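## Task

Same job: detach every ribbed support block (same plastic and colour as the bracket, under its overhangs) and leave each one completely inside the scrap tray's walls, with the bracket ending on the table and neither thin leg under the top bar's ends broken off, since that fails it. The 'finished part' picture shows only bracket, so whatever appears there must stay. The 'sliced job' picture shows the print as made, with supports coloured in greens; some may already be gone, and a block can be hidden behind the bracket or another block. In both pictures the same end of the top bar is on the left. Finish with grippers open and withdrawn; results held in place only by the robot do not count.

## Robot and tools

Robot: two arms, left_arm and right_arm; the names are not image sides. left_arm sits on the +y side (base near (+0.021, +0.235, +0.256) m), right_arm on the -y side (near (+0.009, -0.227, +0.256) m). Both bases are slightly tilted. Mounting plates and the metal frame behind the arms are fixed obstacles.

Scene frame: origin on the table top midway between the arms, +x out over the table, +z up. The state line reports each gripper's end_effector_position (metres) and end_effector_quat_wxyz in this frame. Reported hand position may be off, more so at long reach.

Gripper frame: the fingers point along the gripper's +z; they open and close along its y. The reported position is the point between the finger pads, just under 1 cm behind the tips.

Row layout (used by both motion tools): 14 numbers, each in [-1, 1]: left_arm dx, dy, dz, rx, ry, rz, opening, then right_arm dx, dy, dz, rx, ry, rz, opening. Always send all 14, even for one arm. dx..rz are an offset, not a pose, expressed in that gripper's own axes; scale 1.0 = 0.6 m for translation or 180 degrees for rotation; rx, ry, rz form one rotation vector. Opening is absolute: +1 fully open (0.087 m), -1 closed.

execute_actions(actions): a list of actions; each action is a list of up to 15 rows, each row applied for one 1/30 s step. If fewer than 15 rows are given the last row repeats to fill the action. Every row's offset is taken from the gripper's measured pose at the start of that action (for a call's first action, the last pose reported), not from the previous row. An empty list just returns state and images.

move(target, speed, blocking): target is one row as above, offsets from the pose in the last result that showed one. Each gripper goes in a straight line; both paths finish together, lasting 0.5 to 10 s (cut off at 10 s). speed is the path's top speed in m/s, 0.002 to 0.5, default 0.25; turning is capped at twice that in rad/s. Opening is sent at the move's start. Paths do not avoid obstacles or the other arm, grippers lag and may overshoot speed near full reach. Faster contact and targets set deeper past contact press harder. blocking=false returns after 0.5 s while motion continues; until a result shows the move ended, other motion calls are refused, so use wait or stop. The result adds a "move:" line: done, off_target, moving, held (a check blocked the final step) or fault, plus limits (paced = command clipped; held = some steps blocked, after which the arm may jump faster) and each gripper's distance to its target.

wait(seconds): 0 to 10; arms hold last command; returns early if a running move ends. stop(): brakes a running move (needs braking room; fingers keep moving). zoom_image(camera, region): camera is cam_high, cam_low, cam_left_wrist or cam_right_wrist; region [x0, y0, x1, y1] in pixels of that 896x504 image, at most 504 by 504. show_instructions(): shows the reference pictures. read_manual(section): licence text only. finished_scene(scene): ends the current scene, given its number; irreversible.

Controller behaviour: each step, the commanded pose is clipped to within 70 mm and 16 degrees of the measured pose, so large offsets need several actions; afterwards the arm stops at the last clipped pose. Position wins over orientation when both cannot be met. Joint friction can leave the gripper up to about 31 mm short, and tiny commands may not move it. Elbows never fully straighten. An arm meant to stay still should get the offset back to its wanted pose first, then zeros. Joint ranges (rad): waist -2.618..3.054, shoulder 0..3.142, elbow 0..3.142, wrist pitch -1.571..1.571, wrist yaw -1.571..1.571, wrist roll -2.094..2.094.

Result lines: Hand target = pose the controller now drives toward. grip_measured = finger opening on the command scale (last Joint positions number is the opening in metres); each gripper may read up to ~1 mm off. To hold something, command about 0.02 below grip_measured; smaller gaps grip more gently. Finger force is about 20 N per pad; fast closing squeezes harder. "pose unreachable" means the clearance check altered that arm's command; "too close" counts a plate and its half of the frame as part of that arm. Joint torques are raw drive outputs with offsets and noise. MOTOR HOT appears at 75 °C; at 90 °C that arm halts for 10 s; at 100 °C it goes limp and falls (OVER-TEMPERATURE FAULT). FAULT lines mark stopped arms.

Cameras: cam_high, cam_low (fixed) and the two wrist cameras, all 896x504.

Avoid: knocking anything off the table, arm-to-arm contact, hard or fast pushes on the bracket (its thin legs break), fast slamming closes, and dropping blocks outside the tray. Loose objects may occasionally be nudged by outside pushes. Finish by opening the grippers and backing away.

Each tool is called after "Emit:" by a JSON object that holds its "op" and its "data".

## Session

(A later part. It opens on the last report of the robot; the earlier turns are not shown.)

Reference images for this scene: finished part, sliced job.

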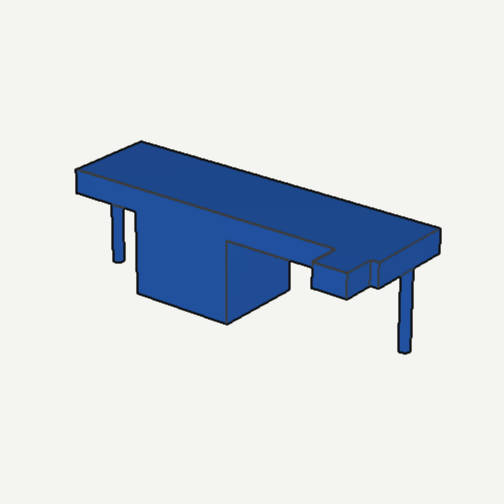

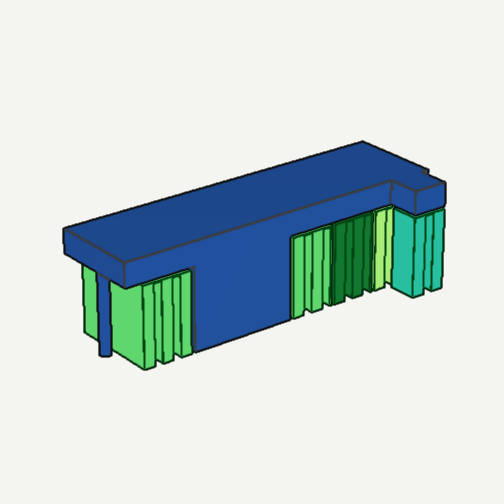

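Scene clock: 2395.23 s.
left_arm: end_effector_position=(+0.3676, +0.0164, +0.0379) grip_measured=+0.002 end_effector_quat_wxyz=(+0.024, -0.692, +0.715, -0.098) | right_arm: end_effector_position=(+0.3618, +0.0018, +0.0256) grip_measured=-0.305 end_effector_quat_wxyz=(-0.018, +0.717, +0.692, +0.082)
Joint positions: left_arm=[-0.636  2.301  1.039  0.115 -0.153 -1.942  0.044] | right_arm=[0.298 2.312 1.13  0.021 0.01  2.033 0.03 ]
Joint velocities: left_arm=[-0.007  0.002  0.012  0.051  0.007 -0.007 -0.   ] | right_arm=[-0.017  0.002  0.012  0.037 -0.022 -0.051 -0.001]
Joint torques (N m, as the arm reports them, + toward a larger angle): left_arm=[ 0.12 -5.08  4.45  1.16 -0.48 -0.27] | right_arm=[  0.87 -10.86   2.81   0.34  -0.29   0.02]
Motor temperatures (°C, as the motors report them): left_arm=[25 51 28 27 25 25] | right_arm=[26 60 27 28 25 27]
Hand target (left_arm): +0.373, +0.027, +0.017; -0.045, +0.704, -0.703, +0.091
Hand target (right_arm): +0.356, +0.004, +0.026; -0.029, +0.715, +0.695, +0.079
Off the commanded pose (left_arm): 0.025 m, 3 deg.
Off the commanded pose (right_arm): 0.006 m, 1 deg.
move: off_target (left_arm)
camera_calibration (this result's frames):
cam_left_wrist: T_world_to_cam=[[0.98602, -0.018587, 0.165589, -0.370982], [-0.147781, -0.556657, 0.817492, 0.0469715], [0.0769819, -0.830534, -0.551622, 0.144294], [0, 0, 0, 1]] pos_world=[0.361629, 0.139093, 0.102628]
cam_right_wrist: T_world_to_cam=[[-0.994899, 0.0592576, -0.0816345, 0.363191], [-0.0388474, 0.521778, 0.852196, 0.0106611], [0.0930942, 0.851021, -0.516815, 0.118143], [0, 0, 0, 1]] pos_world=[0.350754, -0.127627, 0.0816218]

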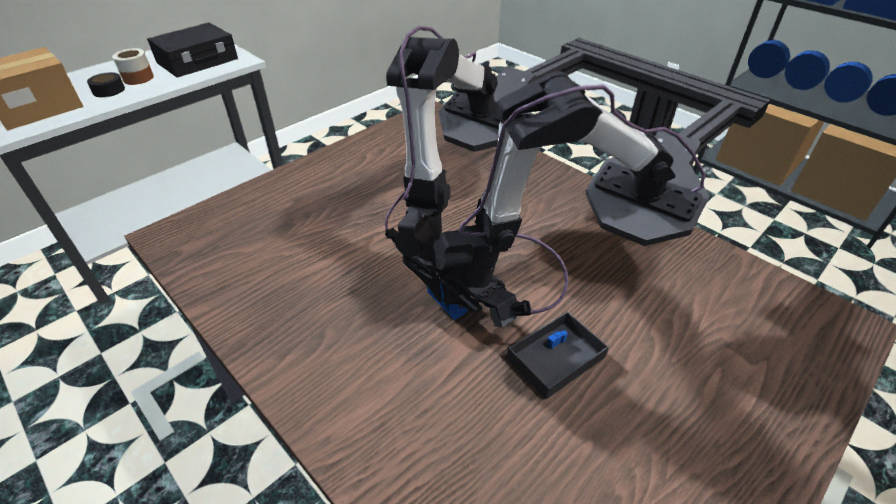

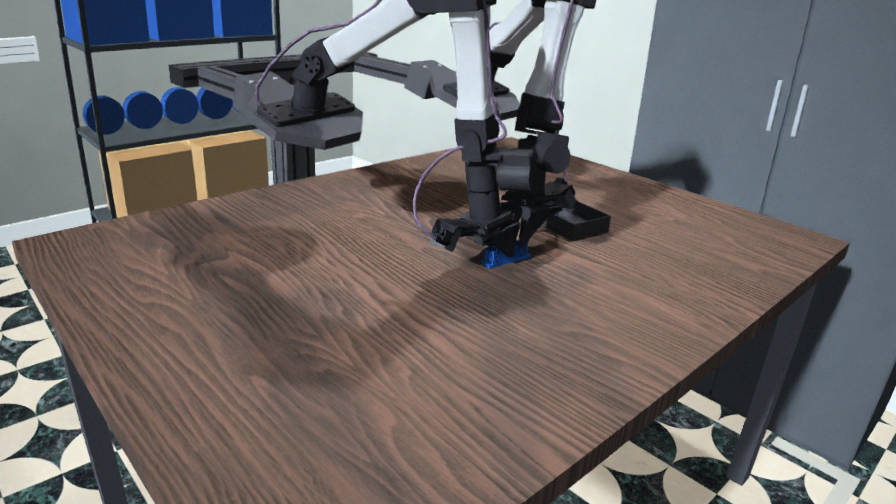

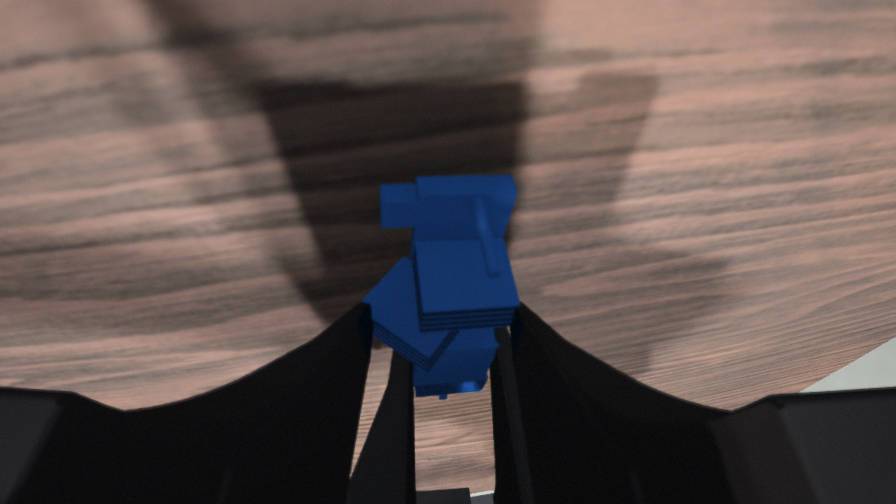

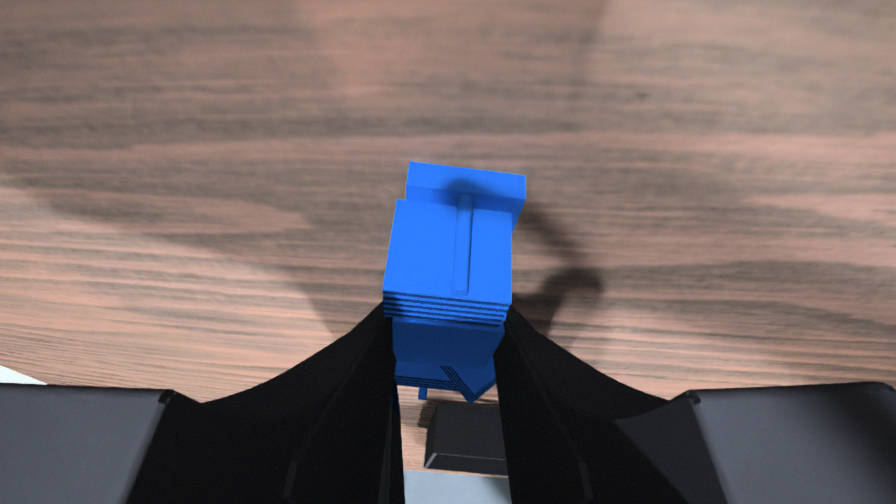

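Emit:
{"op": "execute_actions", "data": {"actions": [[[0,0,0,0,0,0,0.0,0,0,0,0,0,0,-0.36]]]}}

Emit:
{"op": "zoom_image", "data": {"camera": "cam_left_wrist", "region": [310, 160, 570, 420]}}

Scene clock: 2398.27 s.
left_arm: end_effector_position=(+0.3679, +0.0161, +0.0398) grip_measured=+0.001 end_effector_quat_wxyz=(+0.023, -0.691, +0.716, -0.098) | right_arm: end_effector_position=(+0.3620, +0.0016, +0.0255) grip_measured=-0.306 end_effector_quat_wxyz=(-0.017, +0.717, +0.692, +0.082)
Joint positions: left_arm=[-0.636  2.295  1.039  0.108 -0.15  -1.94   0.044] | right_arm=[0.298 2.312 1.13  0.021 0.011 2.033 0.03 ]
Joint velocities: left_arm=[ 0.007 -0.002 -0.017  0.037 -0.007  0.051  0.001] | right_arm=[ 0.002 -0.022  0.002 -0.051 -0.037  0.037 -0.001]
Joint torques (N m, as the arm reports them, + toward a larger angle): left_arm=[-1.66 -9.22  2.74  0.73 -0.04 -0.19] | right_arm=[  0.62 -10.95   2.73   0.51  -0.08   0.03]
Motor temperatures (°C, as the motors report them): left_arm=[25 50 28 27 25 25] | right_arm=[26 60 27 28 25 27]
Hand target (left_arm): +0.368, +0.016, +0.038; -0.024, +0.692, -0.715, +0.098
Hand target (right_arm): +0.362, +0.002, +0.026; -0.018, +0.717, +0.692, +0.082
Off the commanded pose (left_arm): 0.002 m, 0 deg.
Off the commanded pose (right_arm): 0.000 m, 0 deg.
camera_calibration (this result's frames):
cam_left_wrist: T_world_to_cam=[[0.986147, -0.0210799, 0.164529, -0.371533], [-0.148448, -0.554712, 0.818693, 0.0454009], [0.0740082, -0.831775, -0.550157, 0.146165], [0, 0, 0, 1]] pos_world=[0.362308, 0.138929, 0.104372]
cam_right_wrist: T_world_to_cam=[[-0.994805, 0.0594114, -0.0826635, 0.363392], [-0.0395333, 0.522826, 0.851522, 0.0110857], [0.0938087, 0.850367, -0.517761, 0.118028], [0, 0, 0, 1]] pos_world=[0.35087, -0.127752, 0.0817098]

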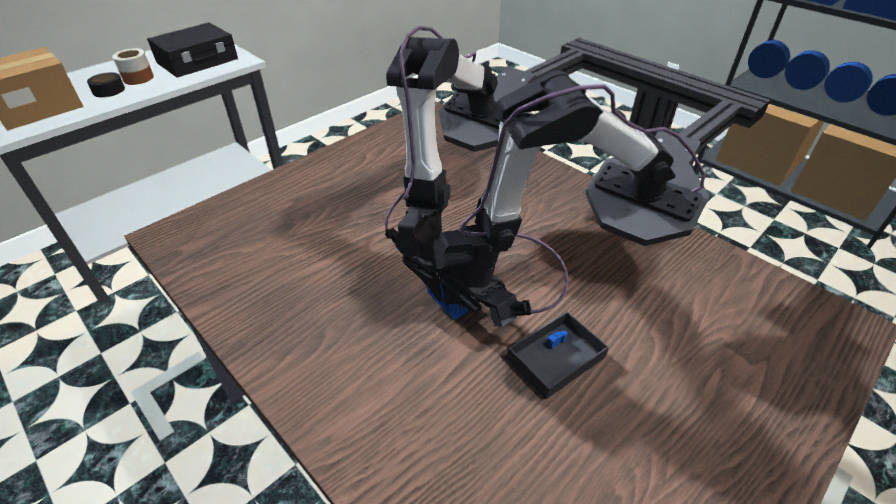

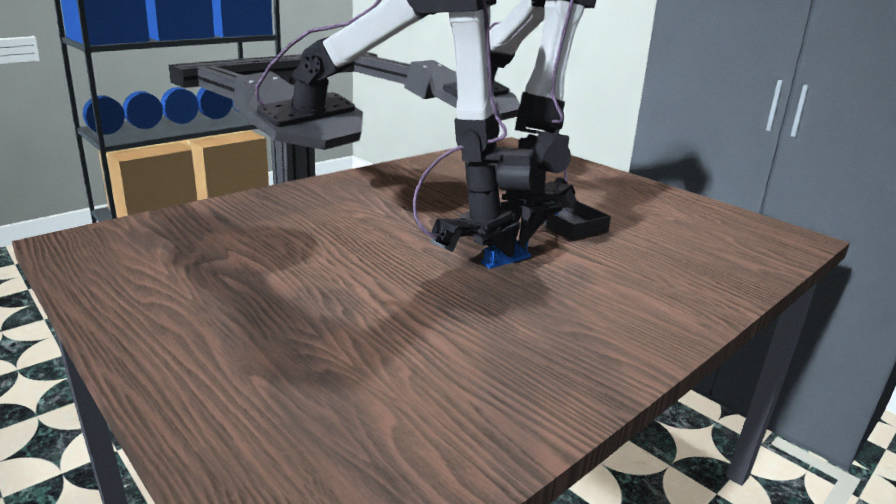

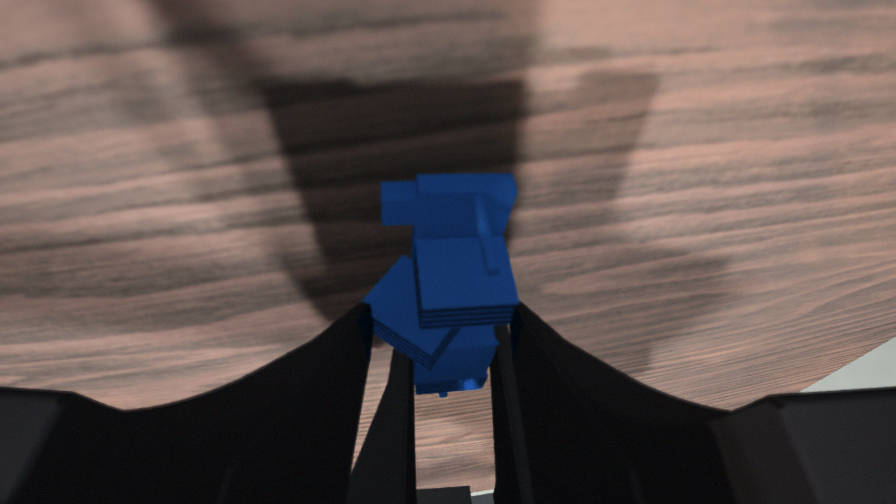

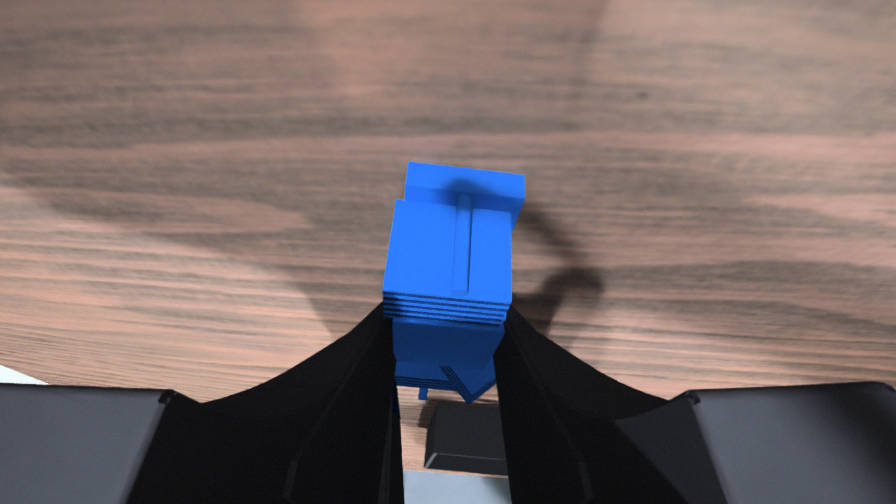

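Region (310, 160, 570, 420) of cam_left_wrist's 896x504 image, scaled by 1.938, with more detail than that image has.

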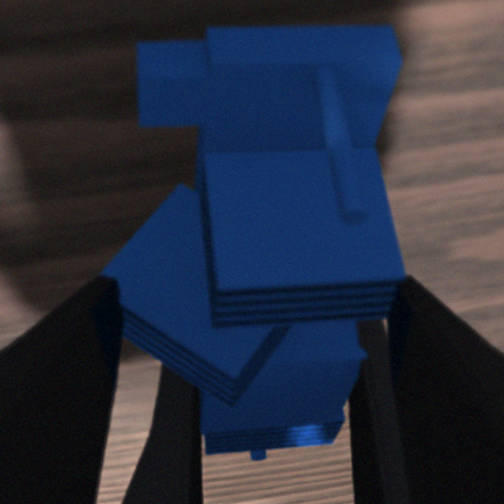

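Emit:
{"op": "execute_actions", "data": {"actions": [[[0.0002,-0.0003,-0.002,0,0,0,0.0,0,0,0,0,0,0,-0.36],[0.0004,-0.0007,-0.004,0,0,0,0.0,0,0,0,0,0,0,-0.36],[0.0006,-0.001,-0.006,0,0,0,0.0,0,0,0,0,0,0,-0.36],[0.0008,-0.0014,-0.008,0,0,0,0.0,0,0,0,0,0,0,-0.36],[0.001,-0.0018,-0.01,0,0,0,0.0,0,0,0,0,0,0,-0.36],[0.0012,-0.0021,-0.012,0,0,0,0.0,0,0,0,0,0,0,-0.36],[0.0014,-0.0024,-0.0135,0,0,0,0.0,0,0,0,0,0,0,-0.36],[0.0015,-0.0026,-0.0147,0,0,0,0.0,0,0,0,0,0,0,-0.36]],[[-0.002,-0.0009,0,0,0,0,0.0,0,0,0,0,0,0,-0.36],[-0.004,-0.0018,0,0,0,0,0.0,0,0,0,0,0,0,-0.36],[-0.006,-0.0026,0,0,0,0,0.0,0,0,0,0,0,0,-0.36],[-0.008,-0.0035,0,0,0,0,0.0,0,0,0,0,0,0,-0.36],[-0.01,-0.0044,0,0,0,0,0.0,0,0,0,0,0,0,-0.36],[-0.012,-0.0053,0,0,0,0,0.0,0,0,0,0,0,0,-0.36],[-0.014,-0.0062,0,0,0,0,0.0,0,0,0,0,0,0,-0.36],[-0.016,-0.007,0,0,0,0,0.0,0,0,0,0,0,0,-0.36],[-0.018,-0.0079,0,0,0,0,0.0,0,0,0,0,0,0,-0.36],[-0.0198,-0.0087,-0.0005,0,0,0,0.0,0,0,0,0,0,0,-0.36]]]}}

Emit:
{"op": "zoom_image", "data": {"camera": "cam_left_wrist", "region": [310, 160, 570, 420]}}

Scene clock: 2419.23 s.
left_arm: end_effector_position=(+0.3740, +0.0211, +0.0453) grip_measured=+0.000 end_effector_quat_wxyz=(+0.021, -0.690, +0.716, -0.103) | right_arm: end_effector_position=(+0.3623, +0.0018, +0.0256) grip_measured=-0.306 end_effector_quat_wxyz=(-0.017, +0.717, +0.692, +0.083)
Joint positions: left_arm=[-0.615  2.275  1.039  0.098 -0.133 -1.916  0.044] | right_arm=[0.298 2.312 1.13  0.023 0.011 2.033 0.03 ]
Joint velocities: left_arm=[ 0.002  0.007  0.002 -0.022  0.037 -0.037 -0.001] | right_arm=[-0.007  0.002 -0.002 -0.007 -0.051 -0.022 -0.   ]
Joint torques (N m, as the arm reports them, + toward a larger angle): left_arm=[ -0.05 -10.26   2.73   0.67  -0.03  -0.08] | right_arm=[  0.71 -10.93   2.8    0.5   -0.09   0.01]
Motor temperatures (°C, as the motors report them): left_arm=[25 52 28 27 25 25] | right_arm=[26 60 27 28 25 27]
Hand target (left_arm): +0.378, +0.027, +0.046; -0.025, +0.691, -0.715, +0.103
Hand target (right_arm): +0.362, +0.002, +0.026; -0.017, +0.717, +0.692, +0.082
Off the commanded pose (left_arm): 0.007 m, 1 deg.
Off the commanded pose (right_arm): 0.000 m, 0 deg.
camera_calibration (this result's frames):
cam_left_wrist: T_world_to_cam=[[0.985324, -0.0235682, 0.169057, -0.378248], [-0.154308, -0.546394, 0.82319, 0.0464902], [0.0729707, -0.837196, -0.542012, 0.15305], [0, 0, 0, 1]] pos_world=[0.368702, 0.14462, 0.10863]
cam_right_wrist: T_world_to_cam=[[-0.994698, 0.0595879, -0.083821, 0.363689], [-0.040525, 0.521991, 0.851988, 0.0112506], [0.094522, 0.850867, -0.516808, 0.117591], [0, 0, 0, 1]] pos_world=[0.351102, -0.127598, 0.0816712]

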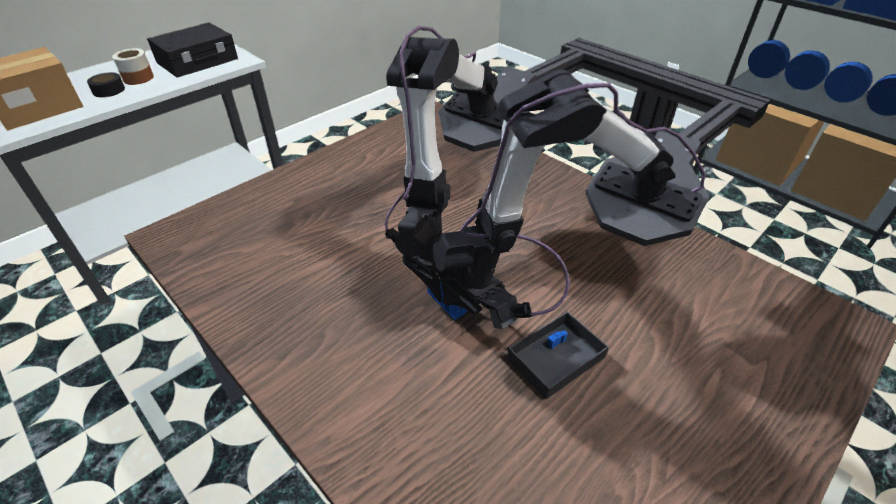

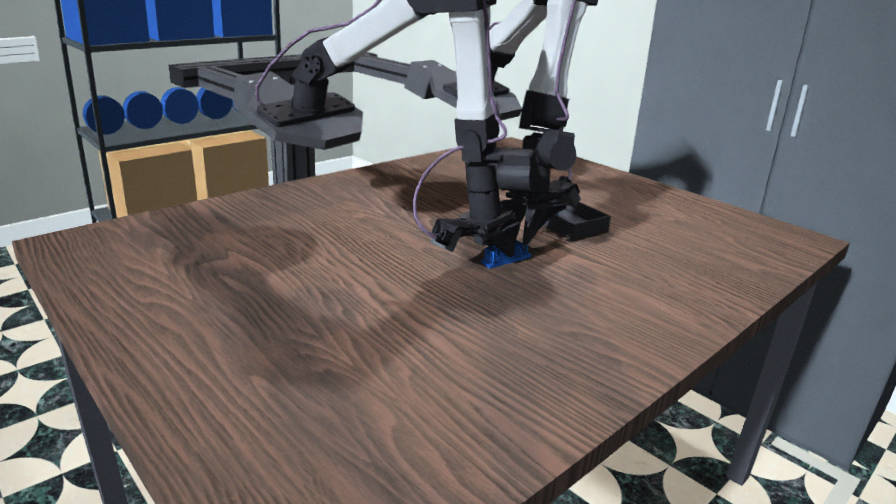

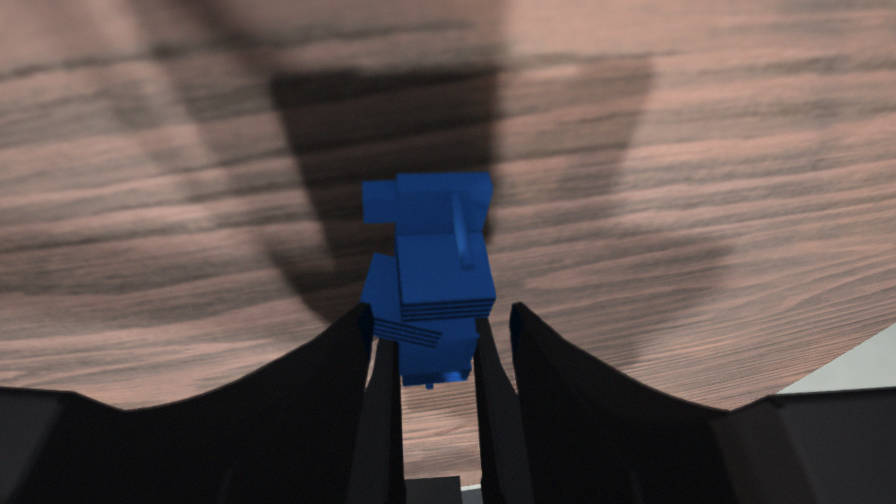

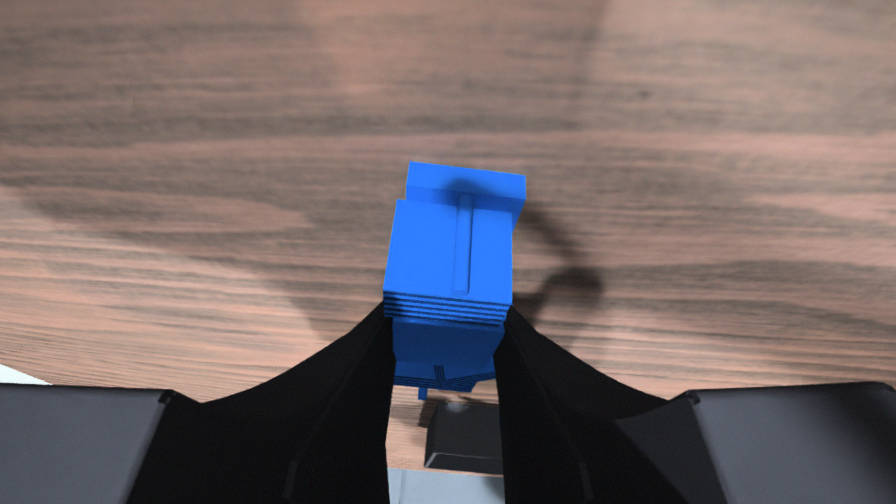

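Region (310, 160, 570, 420) of cam_left_wrist's 896x504 image, scaled by 1.938, with more detail than that image has.

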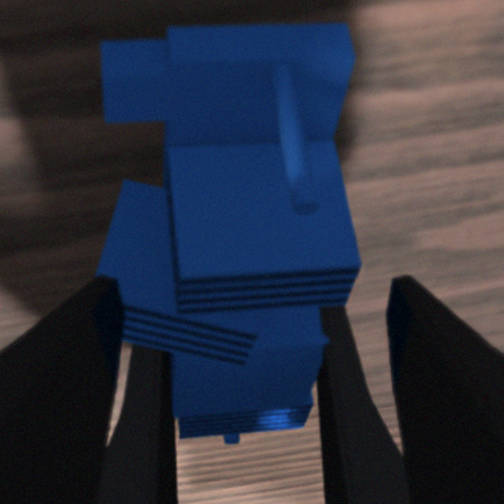

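Emit:
{"op": "execute_actions", "data": {"actions": [[[-0.011,-0.0048,0,0,0,0,0.02,0,0,0,0,0,0,-0.36],[-0.012,-0.0052,0,0,0,0,0.04,0,0,0,0,0,0,-0.36],[-0.013,-0.0057,0,0,0,0,0.06,0,0,0,0,0,0,-0.36],[-0.014,-0.0061,0,0,0,0,0.08,0,0,0,0,0,0,-0.36],[-0.015,-0.0066,0,0,0,0,0.1,0,0,0,0,0,0,-0.36],[-0.016,-0.007,0,0,0,0,0.1,0,0,0,0,0,0,-0.36],[-0.0168,-0.0074,0,0,0,0,0.1,0,0,0,0,0,0,-0.36]]]}}

Emit:
{"op": "zoom_image", "data": {"camera": "cam_left_wrist", "region": [310, 160, 570, 420]}}

Scene clock: 2433.27 s.
left_arm: end_effector_position=(+0.3766, +0.0284, +0.0437) grip_measured=+0.100 end_effector_quat_wxyz=(+0.023, -0.689, +0.718, -0.101) | right_arm: end_effector_position=(+0.3623, +0.0018, +0.0256) grip_measured=-0.306 end_effector_quat_wxyz=(-0.017, +0.717, +0.692, +0.083)
Joint positions: left_arm=[-0.595  2.275  1.039  0.098 -0.13  -1.895  0.048] | right_arm=[0.298 2.312 1.13  0.023 0.011 2.033 0.03 ]
Joint velocities: left_arm=[-0.007  0.007 -0.022 -0.022 -0.007  0.037 -0.   ] | right_arm=[-0.007 -0.007 -0.012  0.066  0.007 -0.051  0.001]
Joint torques (N m, as the arm reports them, + toward a larger angle): left_arm=[ -0.44 -10.     2.84   0.66   0.07  -0.11] | right_arm=[  0.62 -10.94   2.85   0.53  -0.05   0.02]
Motor temperatures (°C, as the motors report them): left_arm=[25 54 28 27 25 25] | right_arm=[26 60 27 28 25 27]
Hand target (left_arm): +0.379, +0.031, +0.045; -0.022, +0.690, -0.717, +0.103
Hand target (right_arm): +0.362, +0.002, +0.026; -0.017, +0.717, +0.692, +0.083
Off the commanded pose (left_arm): 0.004 m, 0 deg.
Off the commanded pose (right_arm): 0.000 m, 0 deg.
camera_calibration (this result's frames):
cam_left_wrist: T_world_to_cam=[[0.985289, -0.0271025, 0.168732, -0.380222], [-0.155597, -0.550588, 0.820148, 0.0529213], [0.0706741, -0.834337, -0.546706, 0.159111], [0, 0, 0, 1]] pos_world=[0.371618, 0.151585, 0.10774]
cam_right_wrist: T_world_to_cam=[[-0.994698, 0.0595879, -0.083821, 0.363689], [-0.040525, 0.521991, 0.851988, 0.0112506], [0.094522, 0.850867, -0.516808, 0.117591], [0, 0, 0, 1]] pos_world=[0.351102, -0.127598, 0.0816712]

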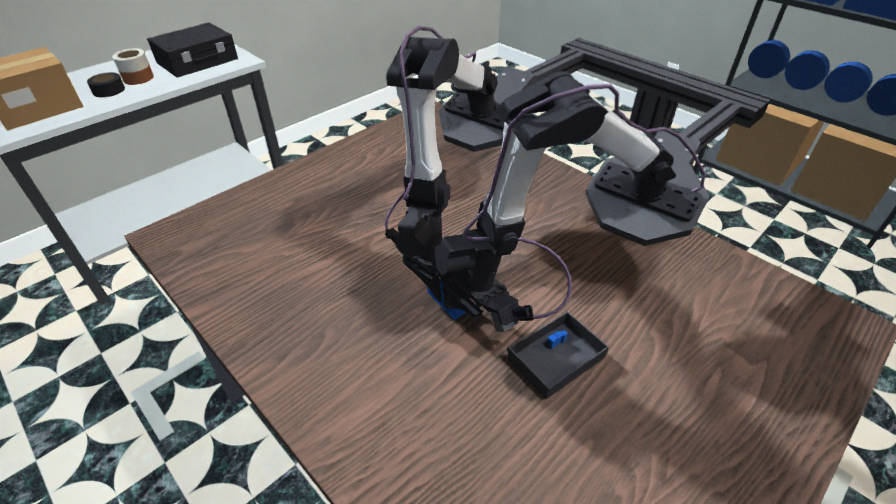

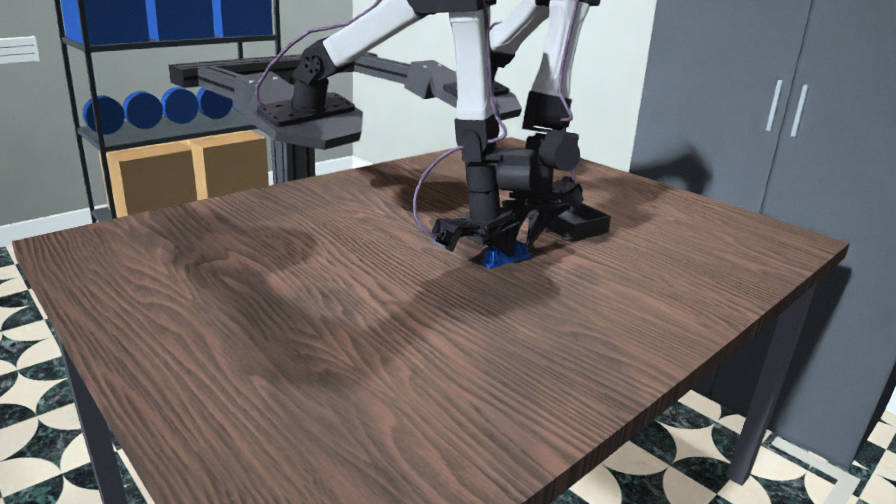

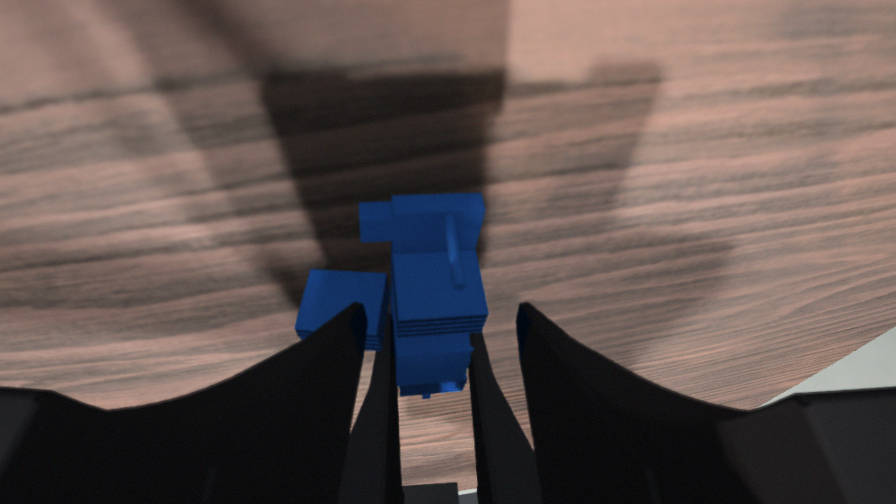

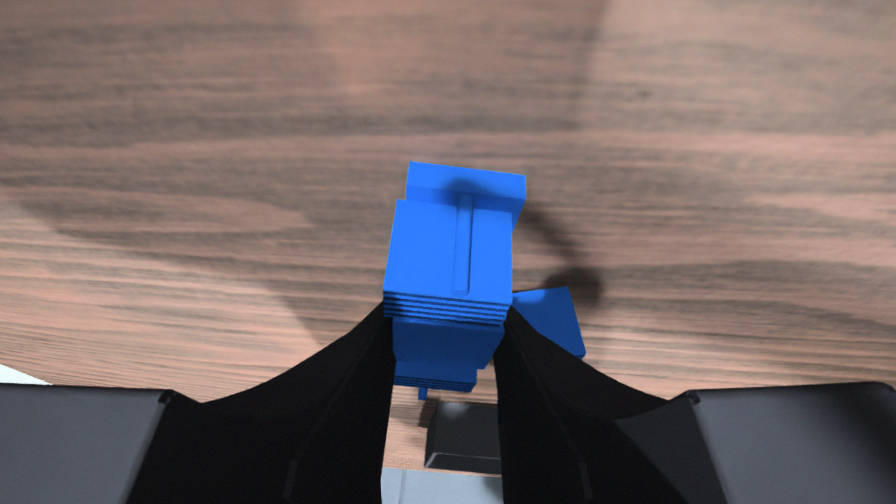

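Region (310, 160, 570, 420) of cam_left_wrist's 896x504 image, scaled by 1.938, with more detail than that image has.

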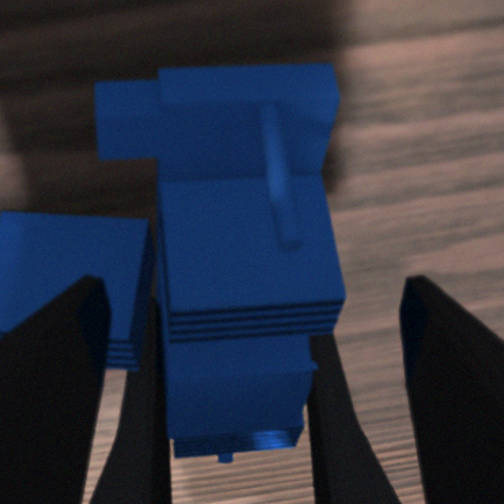

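Emit:
{"op": "move", "data": {"target": [0.0073,-0.0004,0.0336,-0.0033,0.0074,0,0.1,0,0,0,0,0,0,-0.36], "speed": 0.02}}

Emit:
{"op": "zoom_image", "data": {"camera": "cam_left_wrist", "region": [290, 200, 570, 470]}}

Scene clock: 2456.03 s.
left_arm: end_effector_position=(+0.3762, +0.0229, +0.0316) grip_measured=+0.100 end_effector_quat_wxyz=(+0.014, -0.687, +0.719, -0.101) | right_arm: end_effector_position=(+0.3623, +0.0018, +0.0256) grip_measured=-0.306 end_effector_quat_wxyz=(-0.017, +0.717, +0.692, +0.083)
Joint positions: left_arm=[-0.595  2.326  1.074  0.107 -0.112 -1.894  0.048] | right_arm=[0.298 2.312 1.13  0.023 0.011 2.033 0.03 ]
Joint velocities: left_arm=[-0.002  0.007 -0.002  0.066 -0.037  0.007 -0.   ] | right_arm=[-0.012 -0.007  0.012  0.022 -0.022  0.007 -0.001]
Joint torques (N m, as the arm reports them, + toward a larger angle): left_arm=[-0.72 -7.76  4.49  0.81  0.12 -0.09] | right_arm=[  0.72 -10.95   2.82   0.51  -0.05   0.03]
Motor temperatures (°C, as the motors report them): left_arm=[25 55 28 27 25 25] | right_arm=[26 60 27 28 25 27]
Hand target (left_arm): +0.379, +0.022, +0.024; -0.011, +0.688, -0.718, +0.105
Hand target (right_arm): +0.362, +0.002, +0.026; -0.017, +0.717, +0.692, +0.083
Off the commanded pose (left_arm): 0.008 m, 1 deg.
Off the commanded pose (right_arm): 0.000 m, 0 deg.
move: done
camera_calibration (this result's frames):
cam_left_wrist: T_world_to_cam=[[0.987227, -0.0312484, 0.156224, -0.378187], [-0.148244, -0.539382, 0.82891, 0.0564009], [0.0583622, -0.841481, -0.537125, 0.152471], [0, 0, 0, 1]] pos_world=[0.372819, 0.146905, 0.0942264]
cam_right_wrist: T_world_to_cam=[[-0.994698, 0.0595879, -0.083821, 0.363689], [-0.040525, 0.521991, 0.851988, 0.0112506], [0.094522, 0.850867, -0.516808, 0.117591], [0, 0, 0, 1]] pos_world=[0.351102, -0.127598, 0.0816712]

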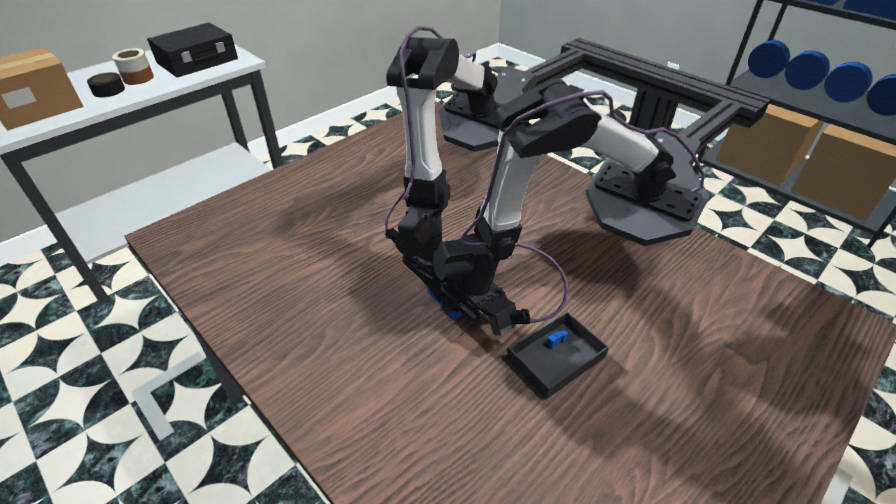

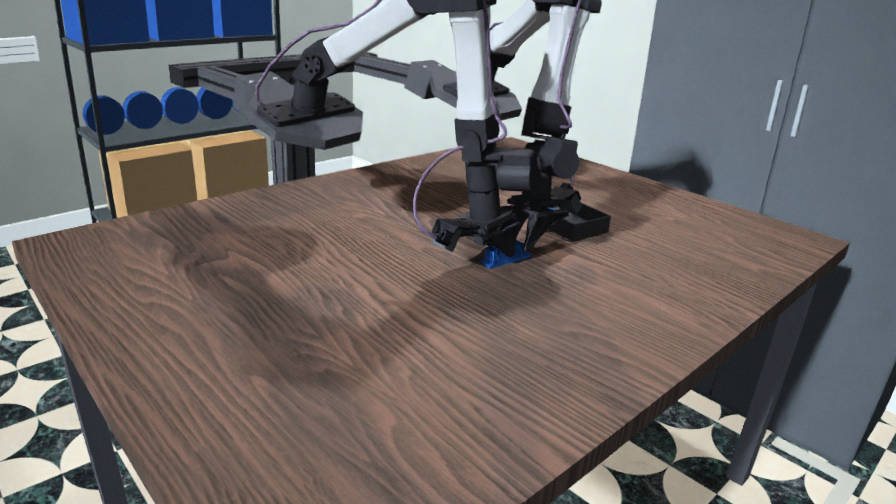

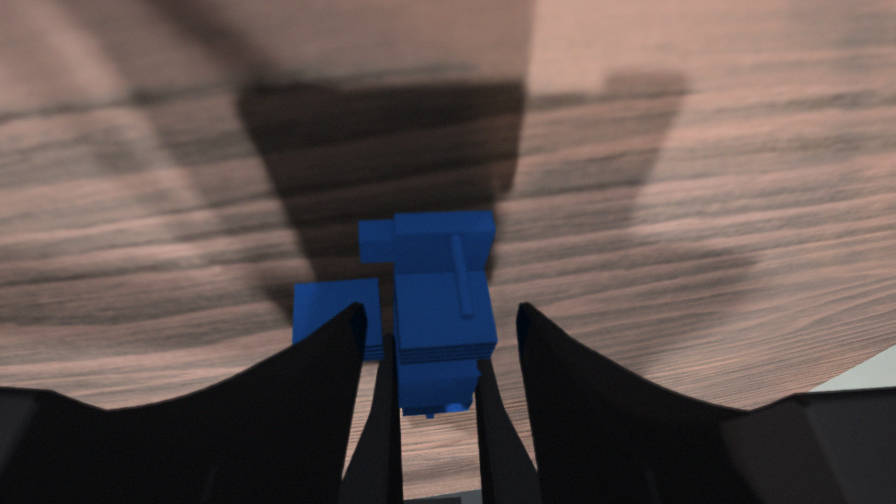

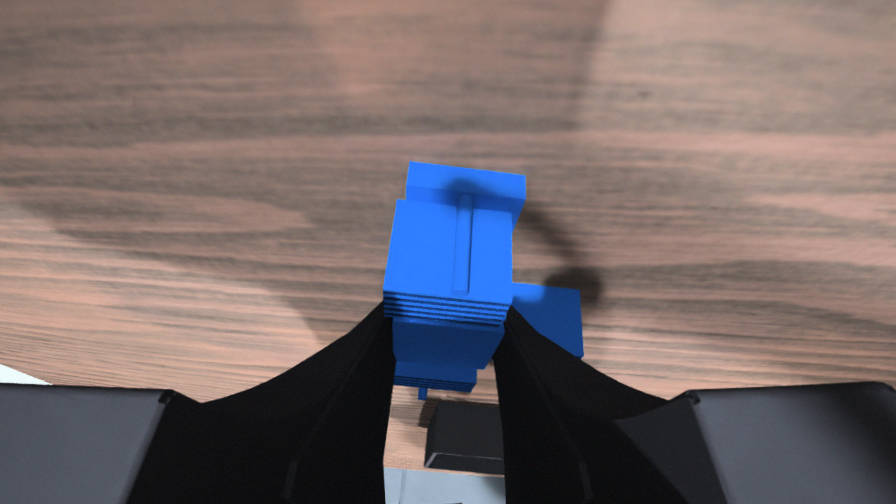

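Region (290, 200, 570, 470) of cam_left_wrist's 896x504 image, scaled by 1.800, with more detail than that image has; it fills the top 486 rows of this view, and the rest is white.

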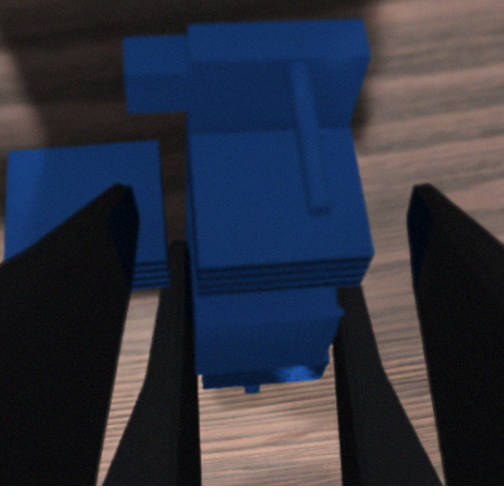

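Emit:
{"op": "execute_actions", "data": {"actions": []}}

Scene clock: 2469.53 s.
left_arm: end_effector_position=(+0.3765, +0.0226, +0.0318) grip_measured=+0.100 end_effector_quat_wxyz=(+0.013, -0.687, +0.719, -0.102) | right_arm: end_effector_position=(+0.3623, +0.0018, +0.0256) grip_measured=-0.306 end_effector_quat_wxyz=(-0.017, +0.717, +0.692, +0.083)
Joint positions: left_arm=[-0.595  2.326  1.074  0.108 -0.111 -1.894  0.048] | right_arm=[0.298 2.312 1.13  0.023 0.011 2.033 0.03 ]
Joint velocities: left_arm=[-0.007 -0.022 -0.002  0.066 -0.066 -0.022 -0.001] | right_arm=[ 0.002 -0.002 -0.002  0.007  0.007 -0.007  0.   ]
Joint torques (N m, as the arm reports them, + toward a larger angle): left_arm=[-0.78 -7.65  4.44  0.83  0.12 -0.09] | right_arm=[  0.75 -11.01   2.85   0.52  -0.06   0.  ]
Motor temperatures (°C, as the motors report them): left_arm=[25 54 28 27 25 25] | right_arm=[26 60 27 28 25 27]
Hand target (left_arm): +0.379, +0.022, +0.024; -0.011, +0.688, -0.718, +0.105
Hand target (right_arm): +0.362, +0.002, +0.026; -0.017, +0.717, +0.692, +0.083
Off the commanded pose (left_arm): 0.008 m, 0 deg.
Off the commanded pose (right_arm): 0.000 m, 0 deg.
camera_calibration (this result's frames):
cam_left_wrist: T_world_to_cam=[[0.987126, -0.0310426, 0.156904, -0.378475], [-0.148791, -0.538146, 0.829614, 0.0562991], [0.058684, -0.84228, -0.535837, 0.152137], [0, 0, 0, 1]] pos_world=[0.373051, 0.14669, 0.0941983]
cam_right_wrist: T_world_to_cam=[[-0.994698, 0.0595879, -0.083821, 0.363689], [-0.040525, 0.521991, 0.851988, 0.0112506], [0.094522, 0.850867, -0.516808, 0.117591], [0, 0, 0, 1]] pos_world=[0.351102, -0.127598, 0.0816712]

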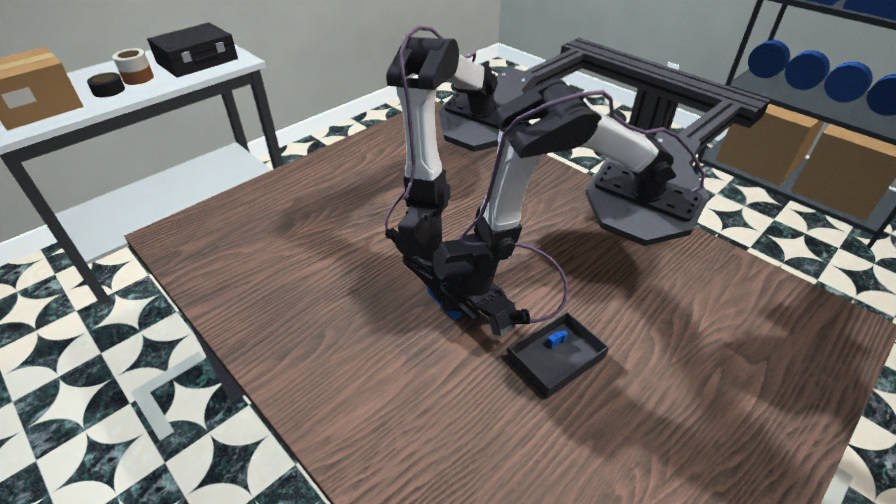

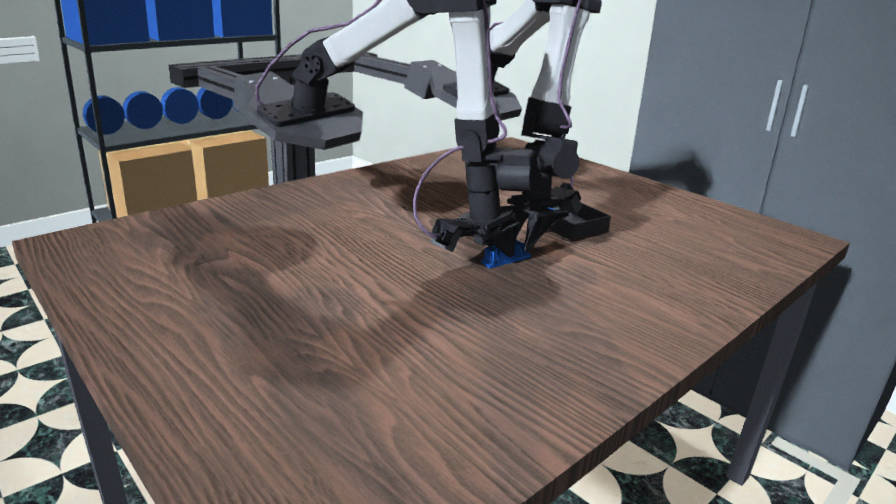

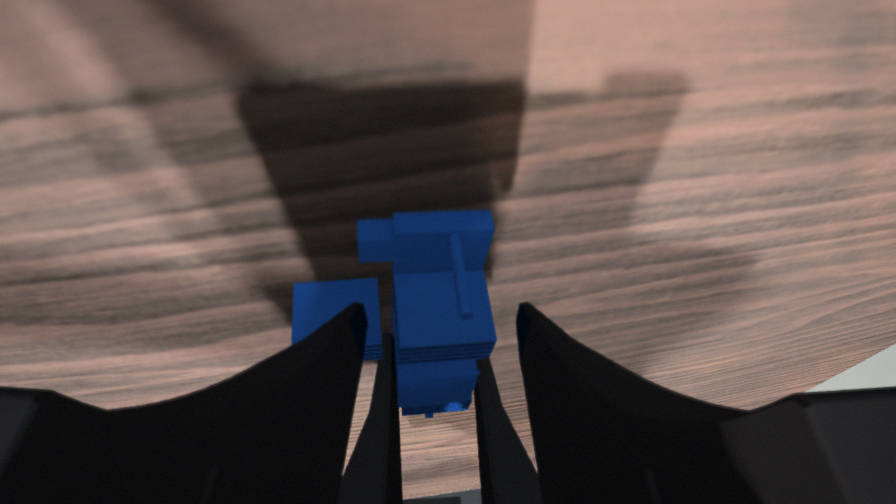

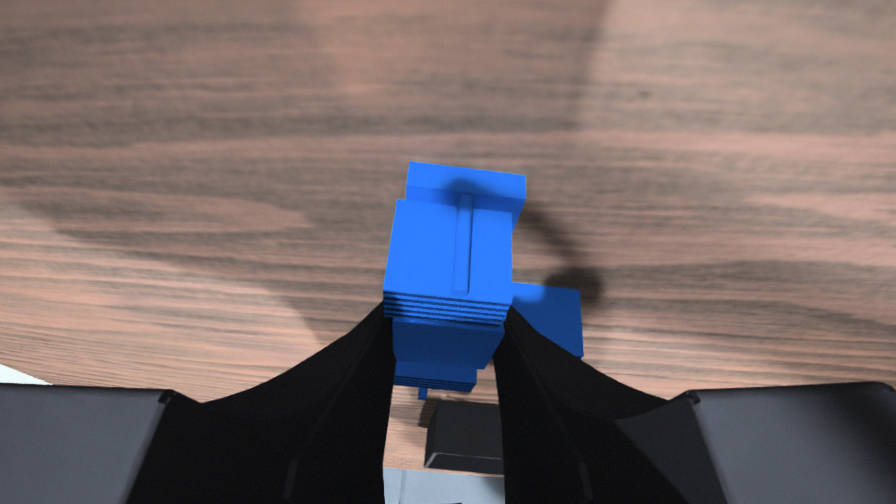

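Emit:
{"op": "zoom_image", "data": {"camera": "cam_left_wrist", "region": [270, 190, 570, 430]}}

Region (270, 190, 570, 430) of cam_left_wrist's 896x504 image, scaled by 1.680, with more detail than that image has; it fills the top 403 rows of this view, and the rest is white.

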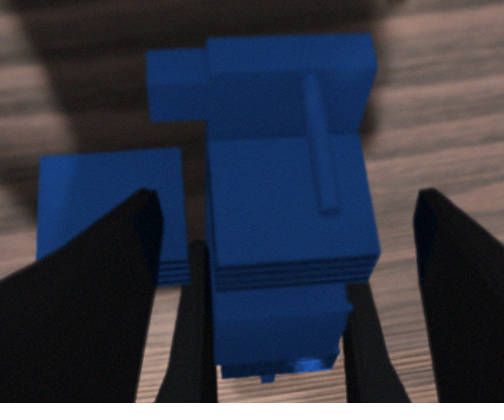

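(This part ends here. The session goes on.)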